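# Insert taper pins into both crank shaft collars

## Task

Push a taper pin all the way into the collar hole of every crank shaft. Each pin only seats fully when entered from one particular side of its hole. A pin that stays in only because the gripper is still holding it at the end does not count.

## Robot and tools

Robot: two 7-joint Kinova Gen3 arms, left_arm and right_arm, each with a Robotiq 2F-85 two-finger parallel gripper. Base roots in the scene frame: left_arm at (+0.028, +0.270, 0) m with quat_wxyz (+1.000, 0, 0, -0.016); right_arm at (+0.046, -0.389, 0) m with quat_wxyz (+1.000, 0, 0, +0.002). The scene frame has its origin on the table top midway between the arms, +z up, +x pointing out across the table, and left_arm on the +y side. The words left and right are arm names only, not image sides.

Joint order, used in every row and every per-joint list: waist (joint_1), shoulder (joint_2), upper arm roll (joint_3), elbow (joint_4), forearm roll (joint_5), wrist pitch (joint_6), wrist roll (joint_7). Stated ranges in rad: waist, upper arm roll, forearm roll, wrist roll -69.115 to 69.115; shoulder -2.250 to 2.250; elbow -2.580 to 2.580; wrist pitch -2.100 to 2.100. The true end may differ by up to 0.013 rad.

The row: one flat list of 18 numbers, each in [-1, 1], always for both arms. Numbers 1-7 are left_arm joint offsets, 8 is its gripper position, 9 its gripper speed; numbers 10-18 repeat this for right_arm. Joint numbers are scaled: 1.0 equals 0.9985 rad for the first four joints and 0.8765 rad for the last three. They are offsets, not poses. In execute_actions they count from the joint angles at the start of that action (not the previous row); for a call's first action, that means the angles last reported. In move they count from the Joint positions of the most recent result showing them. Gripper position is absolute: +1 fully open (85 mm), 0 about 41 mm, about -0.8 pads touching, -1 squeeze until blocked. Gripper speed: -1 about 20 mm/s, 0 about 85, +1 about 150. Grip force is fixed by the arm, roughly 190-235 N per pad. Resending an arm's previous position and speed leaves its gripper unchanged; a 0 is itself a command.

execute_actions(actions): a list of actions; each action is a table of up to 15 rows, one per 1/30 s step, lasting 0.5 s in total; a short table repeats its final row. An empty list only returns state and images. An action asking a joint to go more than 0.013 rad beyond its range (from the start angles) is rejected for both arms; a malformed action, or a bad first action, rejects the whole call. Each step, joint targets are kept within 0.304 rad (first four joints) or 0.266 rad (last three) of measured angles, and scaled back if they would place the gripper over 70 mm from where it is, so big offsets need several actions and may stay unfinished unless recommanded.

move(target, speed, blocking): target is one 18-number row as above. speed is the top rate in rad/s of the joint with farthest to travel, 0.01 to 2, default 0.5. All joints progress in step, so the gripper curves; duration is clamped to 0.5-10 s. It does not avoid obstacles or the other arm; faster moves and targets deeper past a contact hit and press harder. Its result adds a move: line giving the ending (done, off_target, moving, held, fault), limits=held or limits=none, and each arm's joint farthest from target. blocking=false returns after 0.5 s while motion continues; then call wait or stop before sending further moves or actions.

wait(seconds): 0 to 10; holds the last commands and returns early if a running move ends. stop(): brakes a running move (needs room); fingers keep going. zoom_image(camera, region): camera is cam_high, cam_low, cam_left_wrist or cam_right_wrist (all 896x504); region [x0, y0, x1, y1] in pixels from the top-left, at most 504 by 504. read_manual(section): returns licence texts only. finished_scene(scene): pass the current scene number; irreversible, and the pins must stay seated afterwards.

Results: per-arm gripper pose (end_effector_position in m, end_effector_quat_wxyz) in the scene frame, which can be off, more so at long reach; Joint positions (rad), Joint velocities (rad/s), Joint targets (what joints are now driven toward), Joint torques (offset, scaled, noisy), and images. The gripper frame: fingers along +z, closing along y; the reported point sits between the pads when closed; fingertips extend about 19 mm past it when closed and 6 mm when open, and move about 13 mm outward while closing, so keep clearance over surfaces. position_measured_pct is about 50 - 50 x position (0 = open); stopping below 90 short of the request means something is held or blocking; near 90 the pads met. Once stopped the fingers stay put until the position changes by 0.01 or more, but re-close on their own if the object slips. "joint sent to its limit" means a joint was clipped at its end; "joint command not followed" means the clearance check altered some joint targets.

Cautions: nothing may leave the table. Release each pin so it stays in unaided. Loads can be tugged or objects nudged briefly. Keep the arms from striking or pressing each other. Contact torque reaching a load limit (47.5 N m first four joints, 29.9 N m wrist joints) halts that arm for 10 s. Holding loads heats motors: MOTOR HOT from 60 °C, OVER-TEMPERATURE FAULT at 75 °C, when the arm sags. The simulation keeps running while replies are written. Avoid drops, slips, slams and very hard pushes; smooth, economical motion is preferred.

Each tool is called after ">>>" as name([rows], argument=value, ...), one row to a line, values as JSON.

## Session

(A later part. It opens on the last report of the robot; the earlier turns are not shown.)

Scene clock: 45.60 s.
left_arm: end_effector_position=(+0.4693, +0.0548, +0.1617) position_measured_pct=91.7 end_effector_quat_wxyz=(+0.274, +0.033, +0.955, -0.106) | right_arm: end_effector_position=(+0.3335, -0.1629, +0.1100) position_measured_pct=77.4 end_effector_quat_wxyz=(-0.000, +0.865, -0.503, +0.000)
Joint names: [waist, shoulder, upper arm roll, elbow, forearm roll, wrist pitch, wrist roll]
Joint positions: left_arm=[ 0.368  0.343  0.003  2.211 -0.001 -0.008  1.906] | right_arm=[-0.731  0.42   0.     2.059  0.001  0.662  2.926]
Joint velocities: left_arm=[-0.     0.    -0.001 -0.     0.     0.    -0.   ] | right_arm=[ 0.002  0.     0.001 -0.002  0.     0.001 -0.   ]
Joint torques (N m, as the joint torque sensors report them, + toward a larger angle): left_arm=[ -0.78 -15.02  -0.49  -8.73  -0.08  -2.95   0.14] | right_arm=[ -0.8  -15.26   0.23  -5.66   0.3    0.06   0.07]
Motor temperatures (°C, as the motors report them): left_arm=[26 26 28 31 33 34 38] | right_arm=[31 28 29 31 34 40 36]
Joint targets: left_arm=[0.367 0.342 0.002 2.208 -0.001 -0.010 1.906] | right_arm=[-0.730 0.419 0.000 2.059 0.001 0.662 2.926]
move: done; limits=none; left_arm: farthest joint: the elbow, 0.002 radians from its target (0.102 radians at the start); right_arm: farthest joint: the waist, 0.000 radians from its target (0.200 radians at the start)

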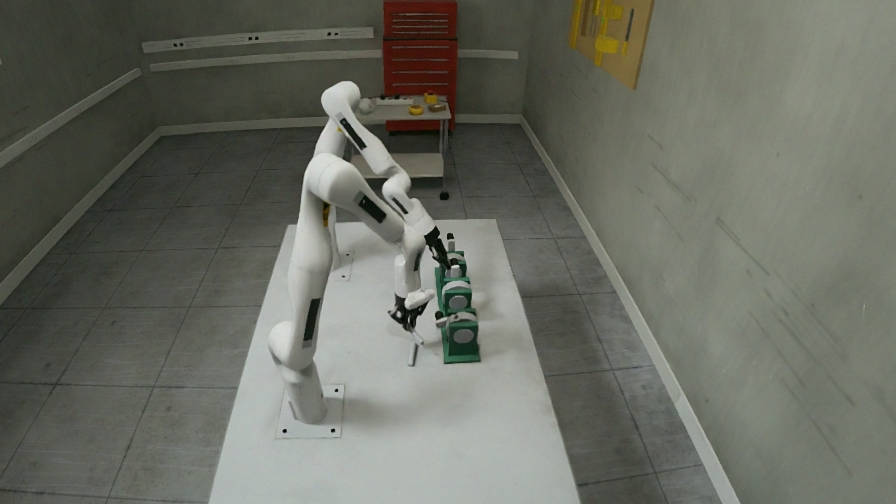

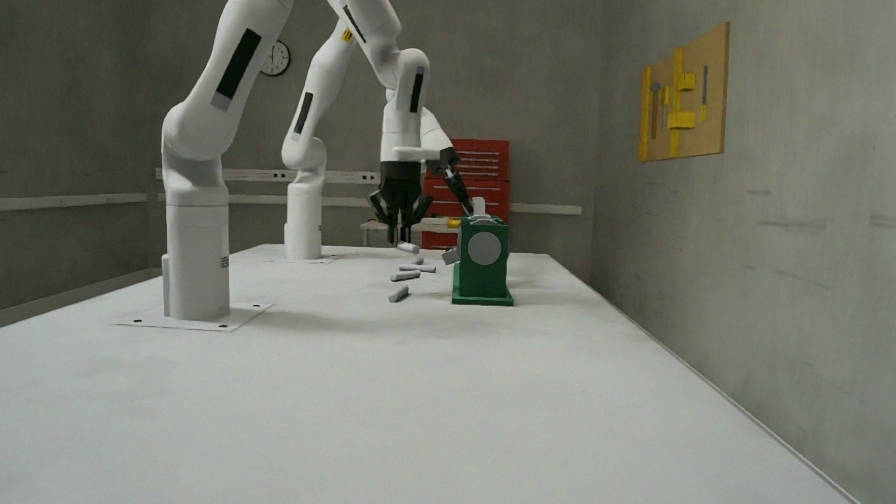

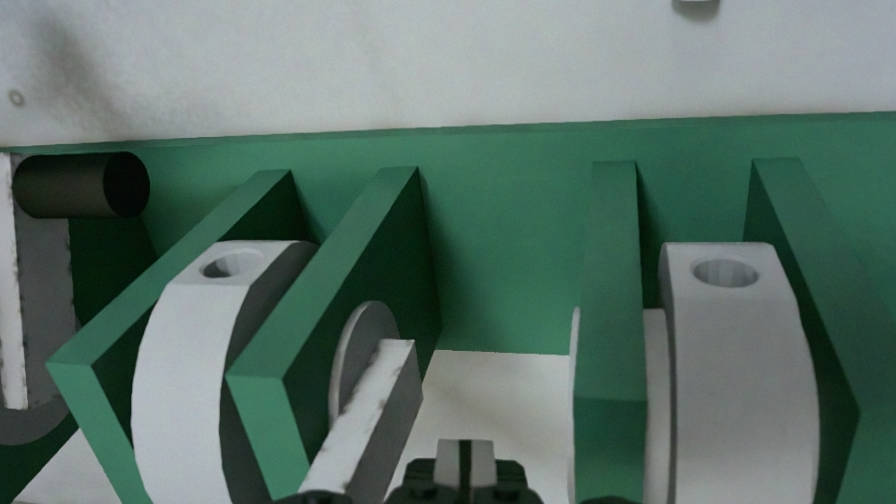

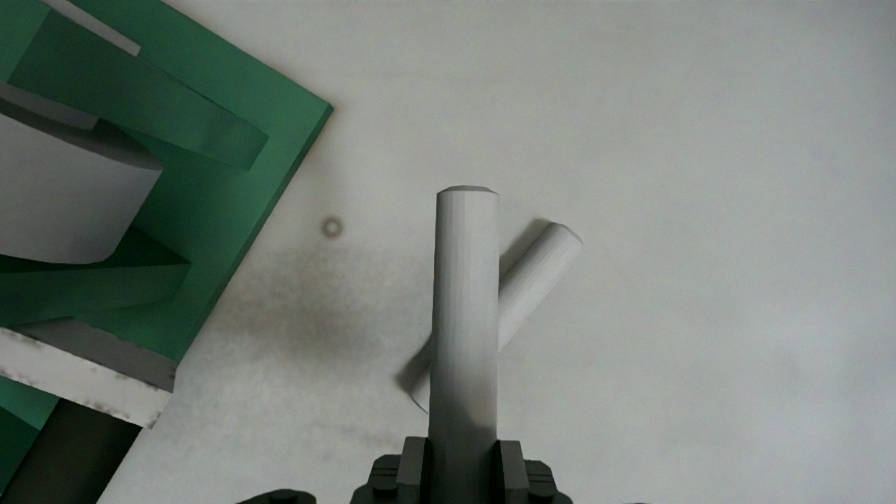

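>>> move(target=[-0.005,0.0108,-0.001,-0.0196,0,0.008,0,-1,1,0.229,-0.107,0,0.154,0,-0.054,1,-1,0], speed=0.9)

>>> zoom_image(camera="cam_low", region=[440, 180, 520, 260])

>>> zoom_image(camera="cam_left_wrist", region=[120, 200, 420, 320])

>>> zoom_image(camera="cam_left_wrist", region=[570, 200, 870, 320])

Scene clock: 47.63 s.
left_arm: end_effector_position=(+0.4751, +0.0547, +0.1603) position_measured_pct=91.7 end_effector_quat_wxyz=(+0.272, +0.031, +0.956, -0.105) | right_arm: end_effector_position=(+0.3301, -0.2599, +0.1172) position_measured_pct=77.4 end_effector_quat_wxyz=(-0.000, +0.980, -0.201, +0.001)
Joint names: [waist, shoulder, upper arm roll, elbow, forearm roll, wrist pitch, wrist roll]
Joint positions: left_arm=[ 0.363  0.355  0.003  2.193 -0.001  0.001  1.906] | right_arm=[-0.502  0.313  0.     2.213  0.001  0.615  3.802]
Joint velocities: left_arm=[0.001 0.    0.001 0.001 0.    0.001 0.   ] | right_arm=[ 0.003 -0.     0.    -0.    -0.     0.001  0.   ]
Joint torques (N m, as the joint torque sensors report them, + toward a larger angle): left_arm=[ -0.35 -15.68  -0.52  -8.71  -0.15  -2.68  -0.16] | right_arm=[ -0.06 -12.63   0.17  -5.28   0.09   0.11  -0.07]
Motor temperatures (°C, as the motors report them): left_arm=[26 26 28 31 33 34 38] | right_arm=[31 28 29 31 34 40 36]
Joint targets: left_arm=[0.363 0.354 0.002 2.191 -0.001 -0.001 1.906] | right_arm=[-0.502 0.313 0.000 2.213 0.001 0.615 3.802]
move: done; limits=none; left_arm: farthest joint: the elbow, 0.002 radians from its target (0.019 radians at the start); right_arm: farthest joint: the waist, 0.000 radians from its target (0.228 radians at the start)

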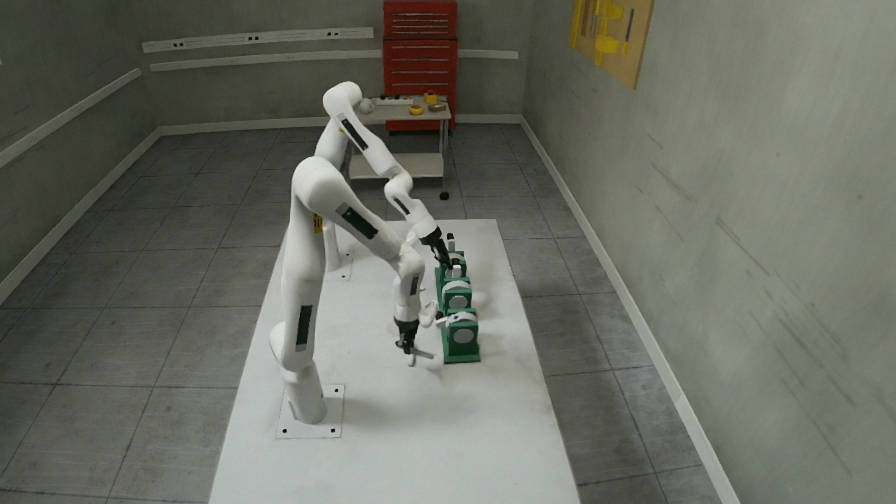

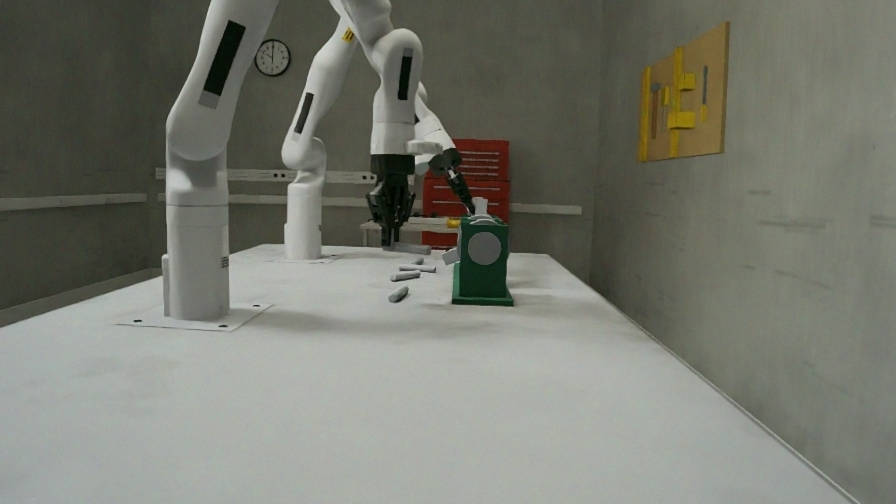

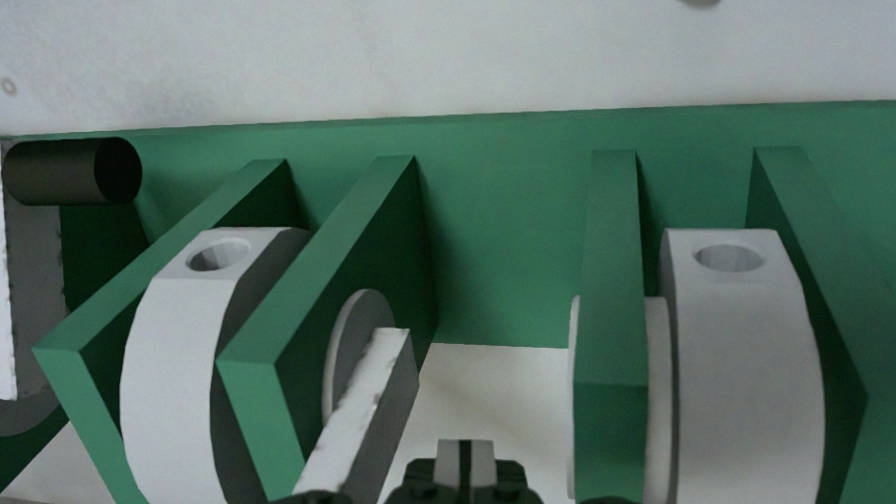

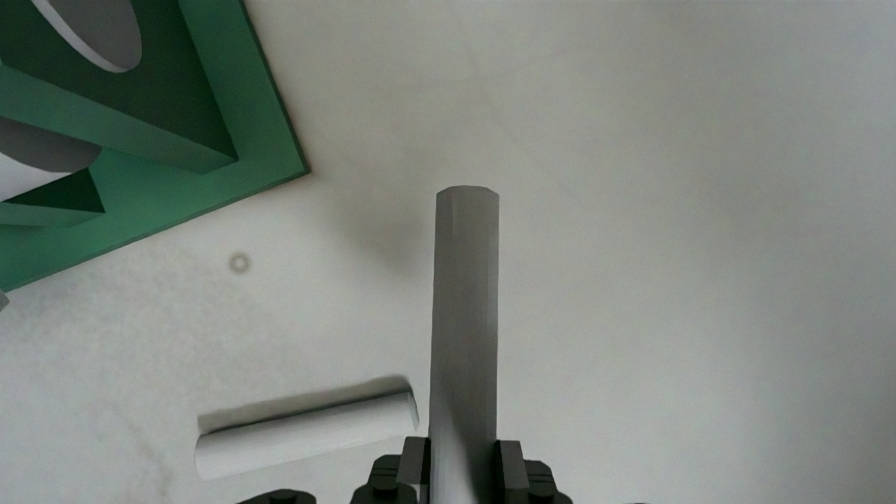

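Region (440, 180, 520, 260) of cam_low's 896x504 image, scaled by 6.300, with more detail than that image has.

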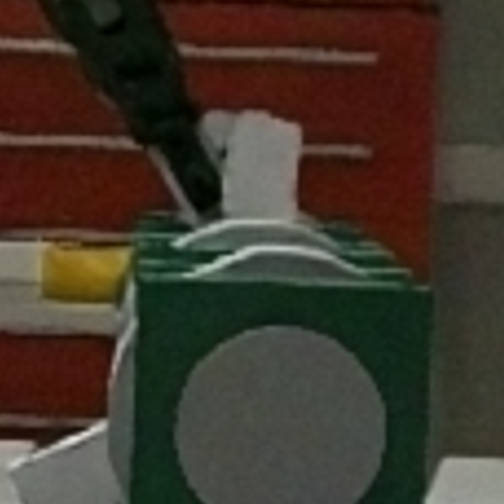

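Region (120, 200, 420, 320) of cam_left_wrist's 896x504 image, scaled by 1.680; it fills the top 202 rows of this view, and the rest is white.

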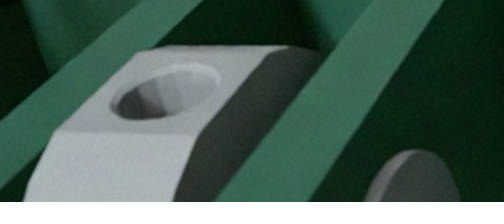

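Region (570, 200, 870, 320) of cam_left_wrist's 896x504 image, scaled by 1.680; it fills the top 202 rows of this view, and the rest is white.

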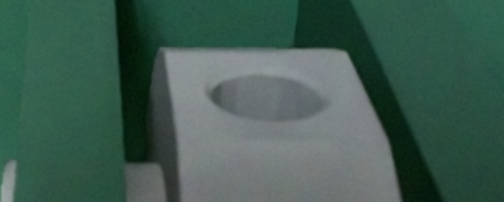

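>>> move(target=[0.04,-0.105,-0.003,0.267,0,-0.195,0.1,-1,1,0,0,0,0,0,0,0.461,-1,0], speed=0.9)

>>> move(target=[0.27,0.45,0,0.06,0,-0.98,0,-1,1,0,0,0,0,0,0,0,-1,0], speed=1.0)

Scene clock: 50.50 s.
left_arm: end_effector_position=(+0.3906, +0.0738, +0.1501) position_measured_pct=91.7 end_effector_quat_wxyz=(+0.269, +0.007, +0.955, -0.123) | right_arm: end_effector_position=(+0.3301, -0.2599, +0.1172) position_measured_pct=77.4 end_effector_quat_wxyz=(-0.000, +1.000, -0.000, +0.001)
Joint names: [waist, shoulder, upper arm roll, elbow, forearm roll, wrist pitch, wrist roll]
Joint positions: left_arm=[ 0.403  0.251 -0.     2.46  -0.001 -0.17   1.994] | right_arm=[-0.502  0.313  0.     2.213  0.001  0.615  4.206]
Joint velocities: left_arm=[-0.    -0.003  0.001  0.     0.    -0.002 -0.   ] | right_arm=[-0.    -0.001  0.     0.001 -0.    -0.     0.   ]
Joint torques (N m, as the joint torque sensors report them, + toward a larger angle): left_arm=[ -0.02 -11.04   0.42  -5.33  -0.15  -1.88  -0.25] | right_arm=[ -0.41 -12.29   0.45  -5.42   0.17  -0.11  -0.09]
Motor temperatures (°C, as the motors report them): left_arm=[26 26 28 31 33 34 38] | right_arm=[31 28 29 31 34 40 36]
Joint targets: left_arm=[0.403 0.250 -0.000 2.460 -0.001 -0.170 1.994] | right_arm=[-0.502 0.313 0.000 2.213 0.001 0.615 4.206]
move: done; limits=none; left_arm: farthest joint: the shoulder, 0.001 radians from its target (0.105 radians at the start); right_arm: farthest joint: the waist, 0.000 radians from its target (0.000 radians at the start)

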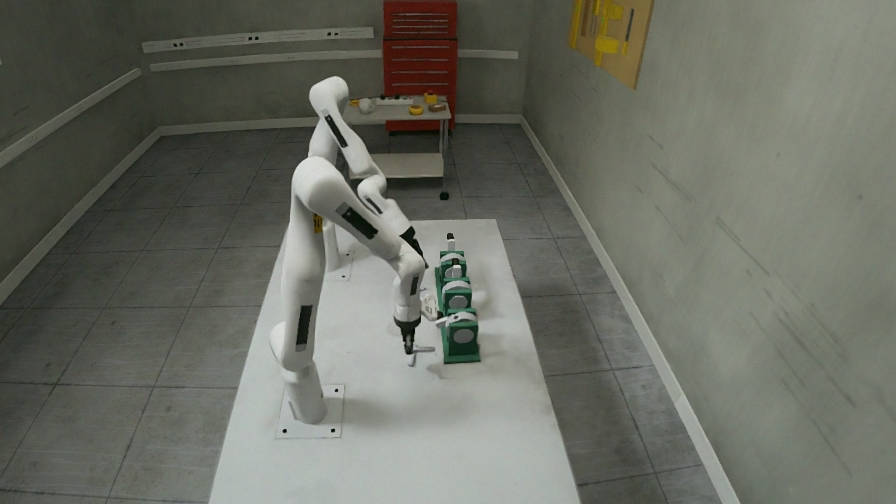

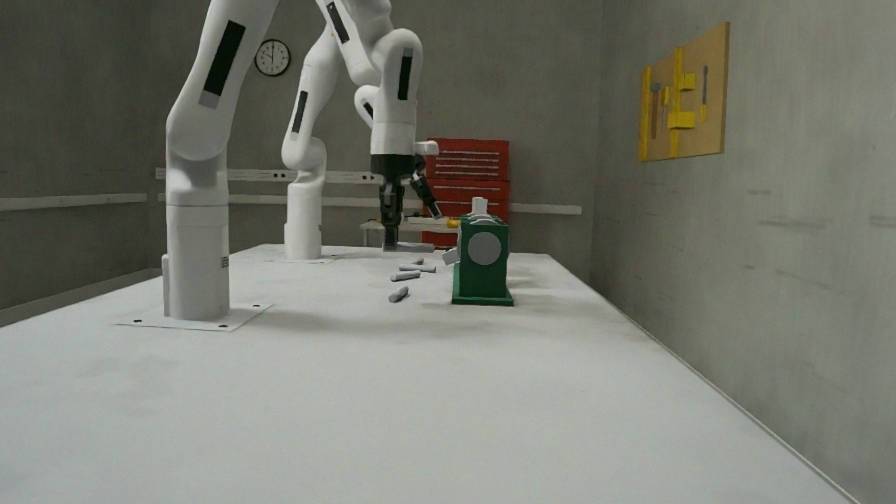

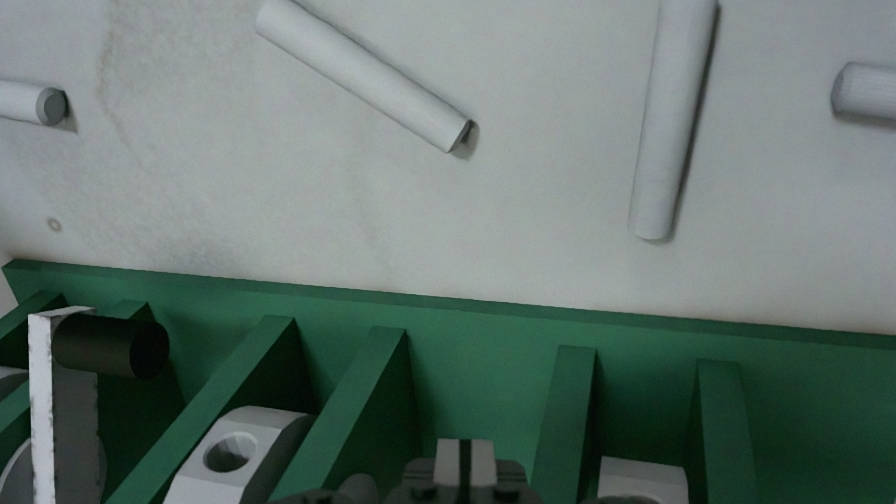

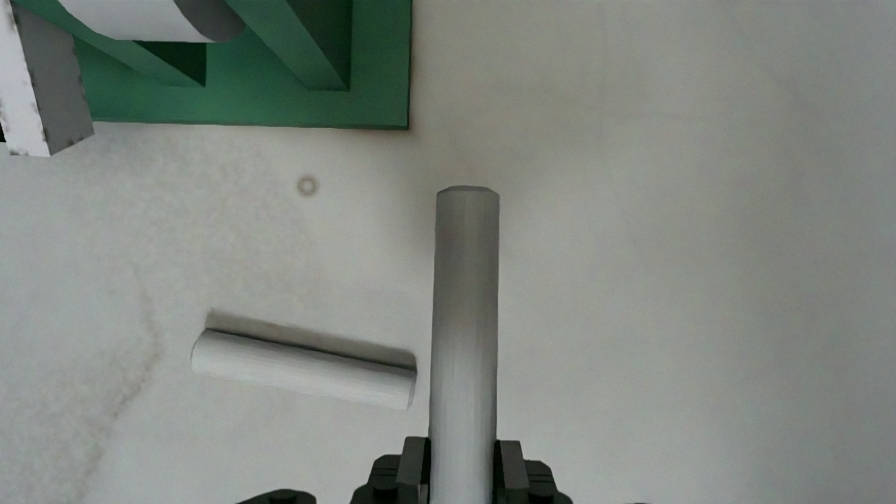

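Scene clock: 52.00 s.
left_arm: end_effector_position=(+0.3922, -0.0730, +0.1125) position_measured_pct=91.7 end_effector_quat_wxyz=(+0.387, +0.126, +0.880, -0.245) | right_arm: end_effector_position=(+0.3301, -0.2599, +0.1172) position_measured_pct=77.4 end_effector_quat_wxyz=(-0.000, +1.000, -0.000, +0.001)
Joint names: [waist, shoulder, upper arm roll, elbow, forearm roll, wrist pitch, wrist roll]
Joint positions: left_arm=[ 0.673  0.7   -0.     2.52  -0.001 -1.029  1.994] | right_arm=[-0.502  0.313  0.     2.213  0.001  0.615  4.206]
Joint velocities: left_arm=[ 0.001  0.002 -0.    -0.     0.    -0.001 -0.   ] | right_arm=[ 0.     0.    -0.    -0.001 -0.     0.001 -0.   ]
Joint torques (N m, as the joint torque sensors report them, + toward a larger angle): left_arm=[ -0.3  -15.65   0.14  -2.12  -0.38  -2.3    0.02] | right_arm=[ -0.16 -12.24   0.25  -5.09   0.04   0.15   0.11]
Motor temperatures (°C, as the motors report them): left_arm=[26 26 28 31 33 34 38] | right_arm=[31 28 29 31 34 40 36]
Joint targets: left_arm=[0.673 0.700 -0.000 2.520 -0.001 -1.029 1.994] | right_arm=[-0.502 0.313 0.000 2.213 0.001 0.615 4.206]
move: done; limits=none; left_arm: farthest joint: the shoulder, 0.001 radians from its target (0.450 radians at the start); right_arm: farthest joint: the waist, 0.000 radians from its target (0.000 radians at the start)

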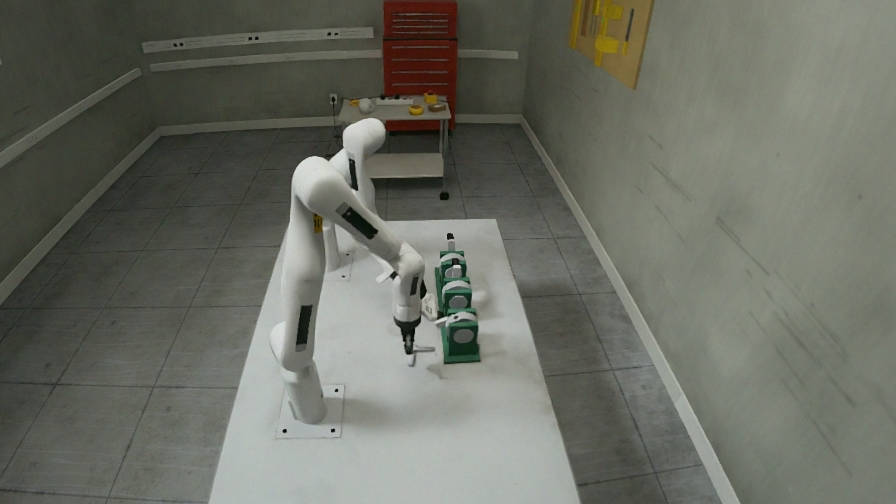

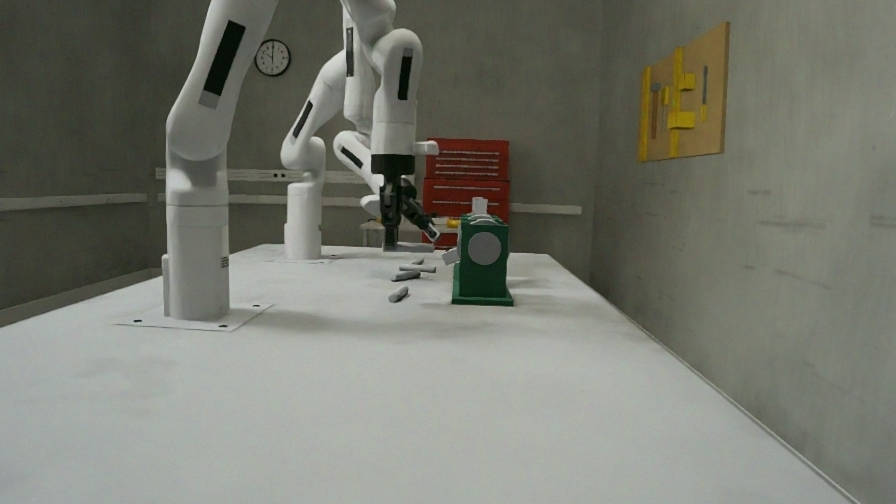

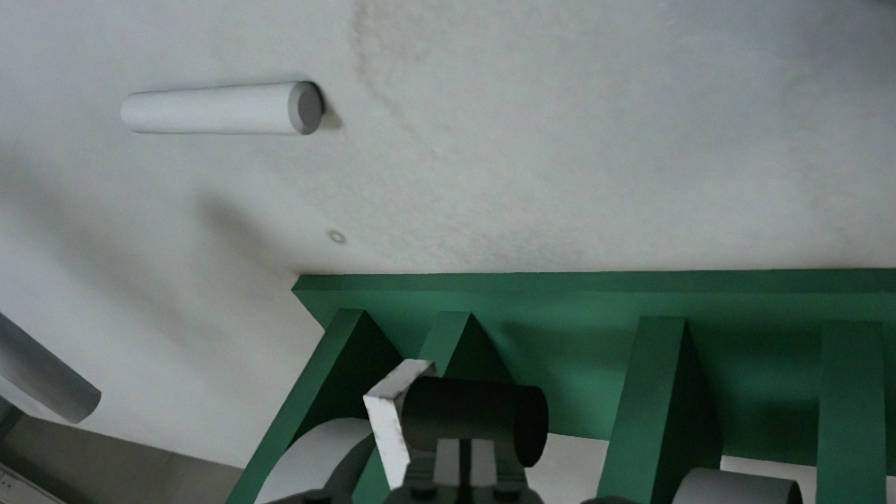

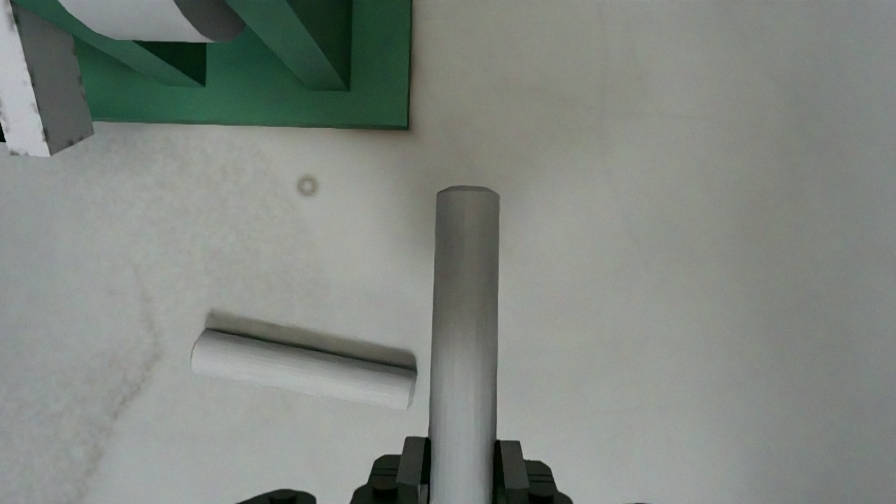

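>>> execute_actions(actions=[])

Scene clock: 54.17 s.
left_arm: end_effector_position=(+0.3921, -0.0730, +0.1124) position_measured_pct=91.7 end_effector_quat_wxyz=(+0.387, +0.126, +0.880, -0.245) | right_arm: end_effector_position=(+0.3301, -0.2599, +0.1172) position_measured_pct=77.4 end_effector_quat_wxyz=(-0.000, +1.000, -0.000, +0.001)
Joint names: [waist, shoulder, upper arm roll, elbow, forearm roll, wrist pitch, wrist roll]
Joint positions: left_arm=[ 0.673  0.7   -0.     2.52  -0.001 -1.029  1.994] | right_arm=[-0.502  0.313  0.     2.213  0.001  0.615  4.206]
Joint velocities: left_arm=[ 0.    -0.     0.     0.    -0.    -0.001  0.   ] | right_arm=[0.    0.001 0.001 0.001 0.    0.    0.   ]
Joint torques (N m, as the joint torque sensors report them, + toward a larger angle): left_arm=[  0.15 -15.13   0.03  -1.24  -0.04  -2.41  -0.3 ] | right_arm=[  0.1  -12.65  -0.01  -4.88   0.12   0.26  -0.13]
Motor temperatures (°C, as the motors report them): left_arm=[26 26 28 31 33 34 38] | right_arm=[31 28 29 31 34 40 36]
Joint targets: left_arm=[0.673 0.700 -0.000 2.520 -0.001 -1.029 1.994] | right_arm=[-0.502 0.313 0.000 2.213 0.001 0.615 4.206]

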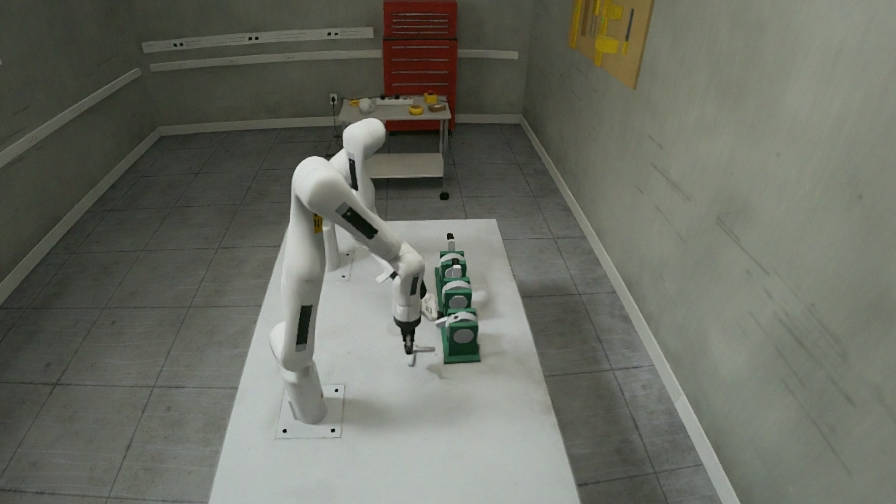

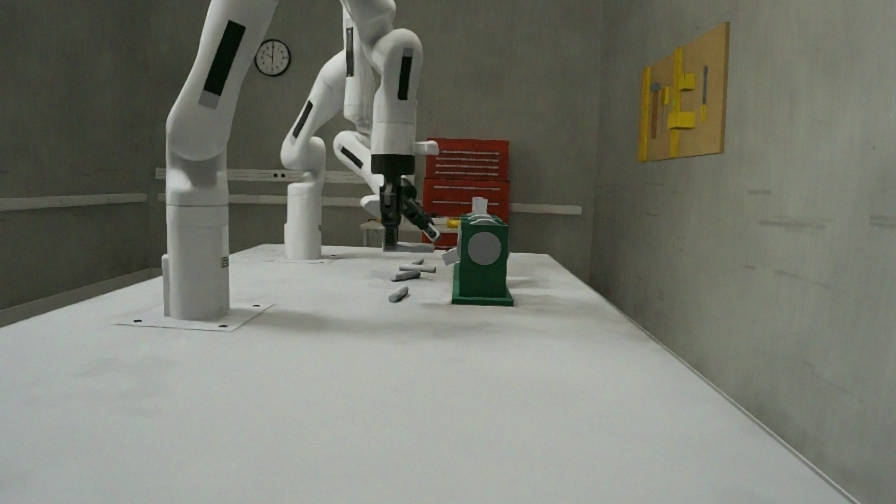

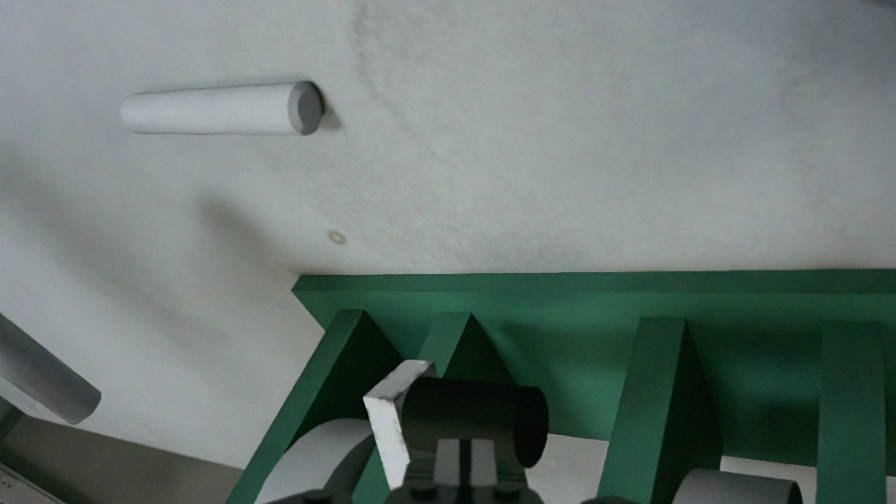

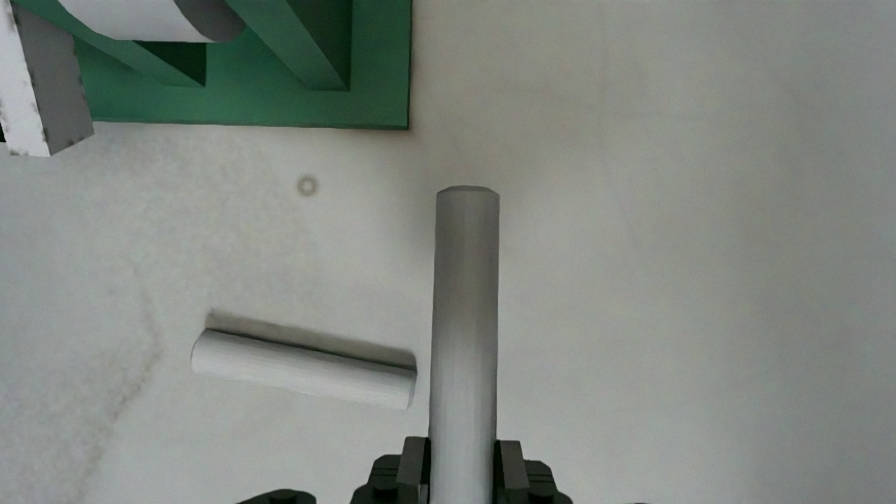

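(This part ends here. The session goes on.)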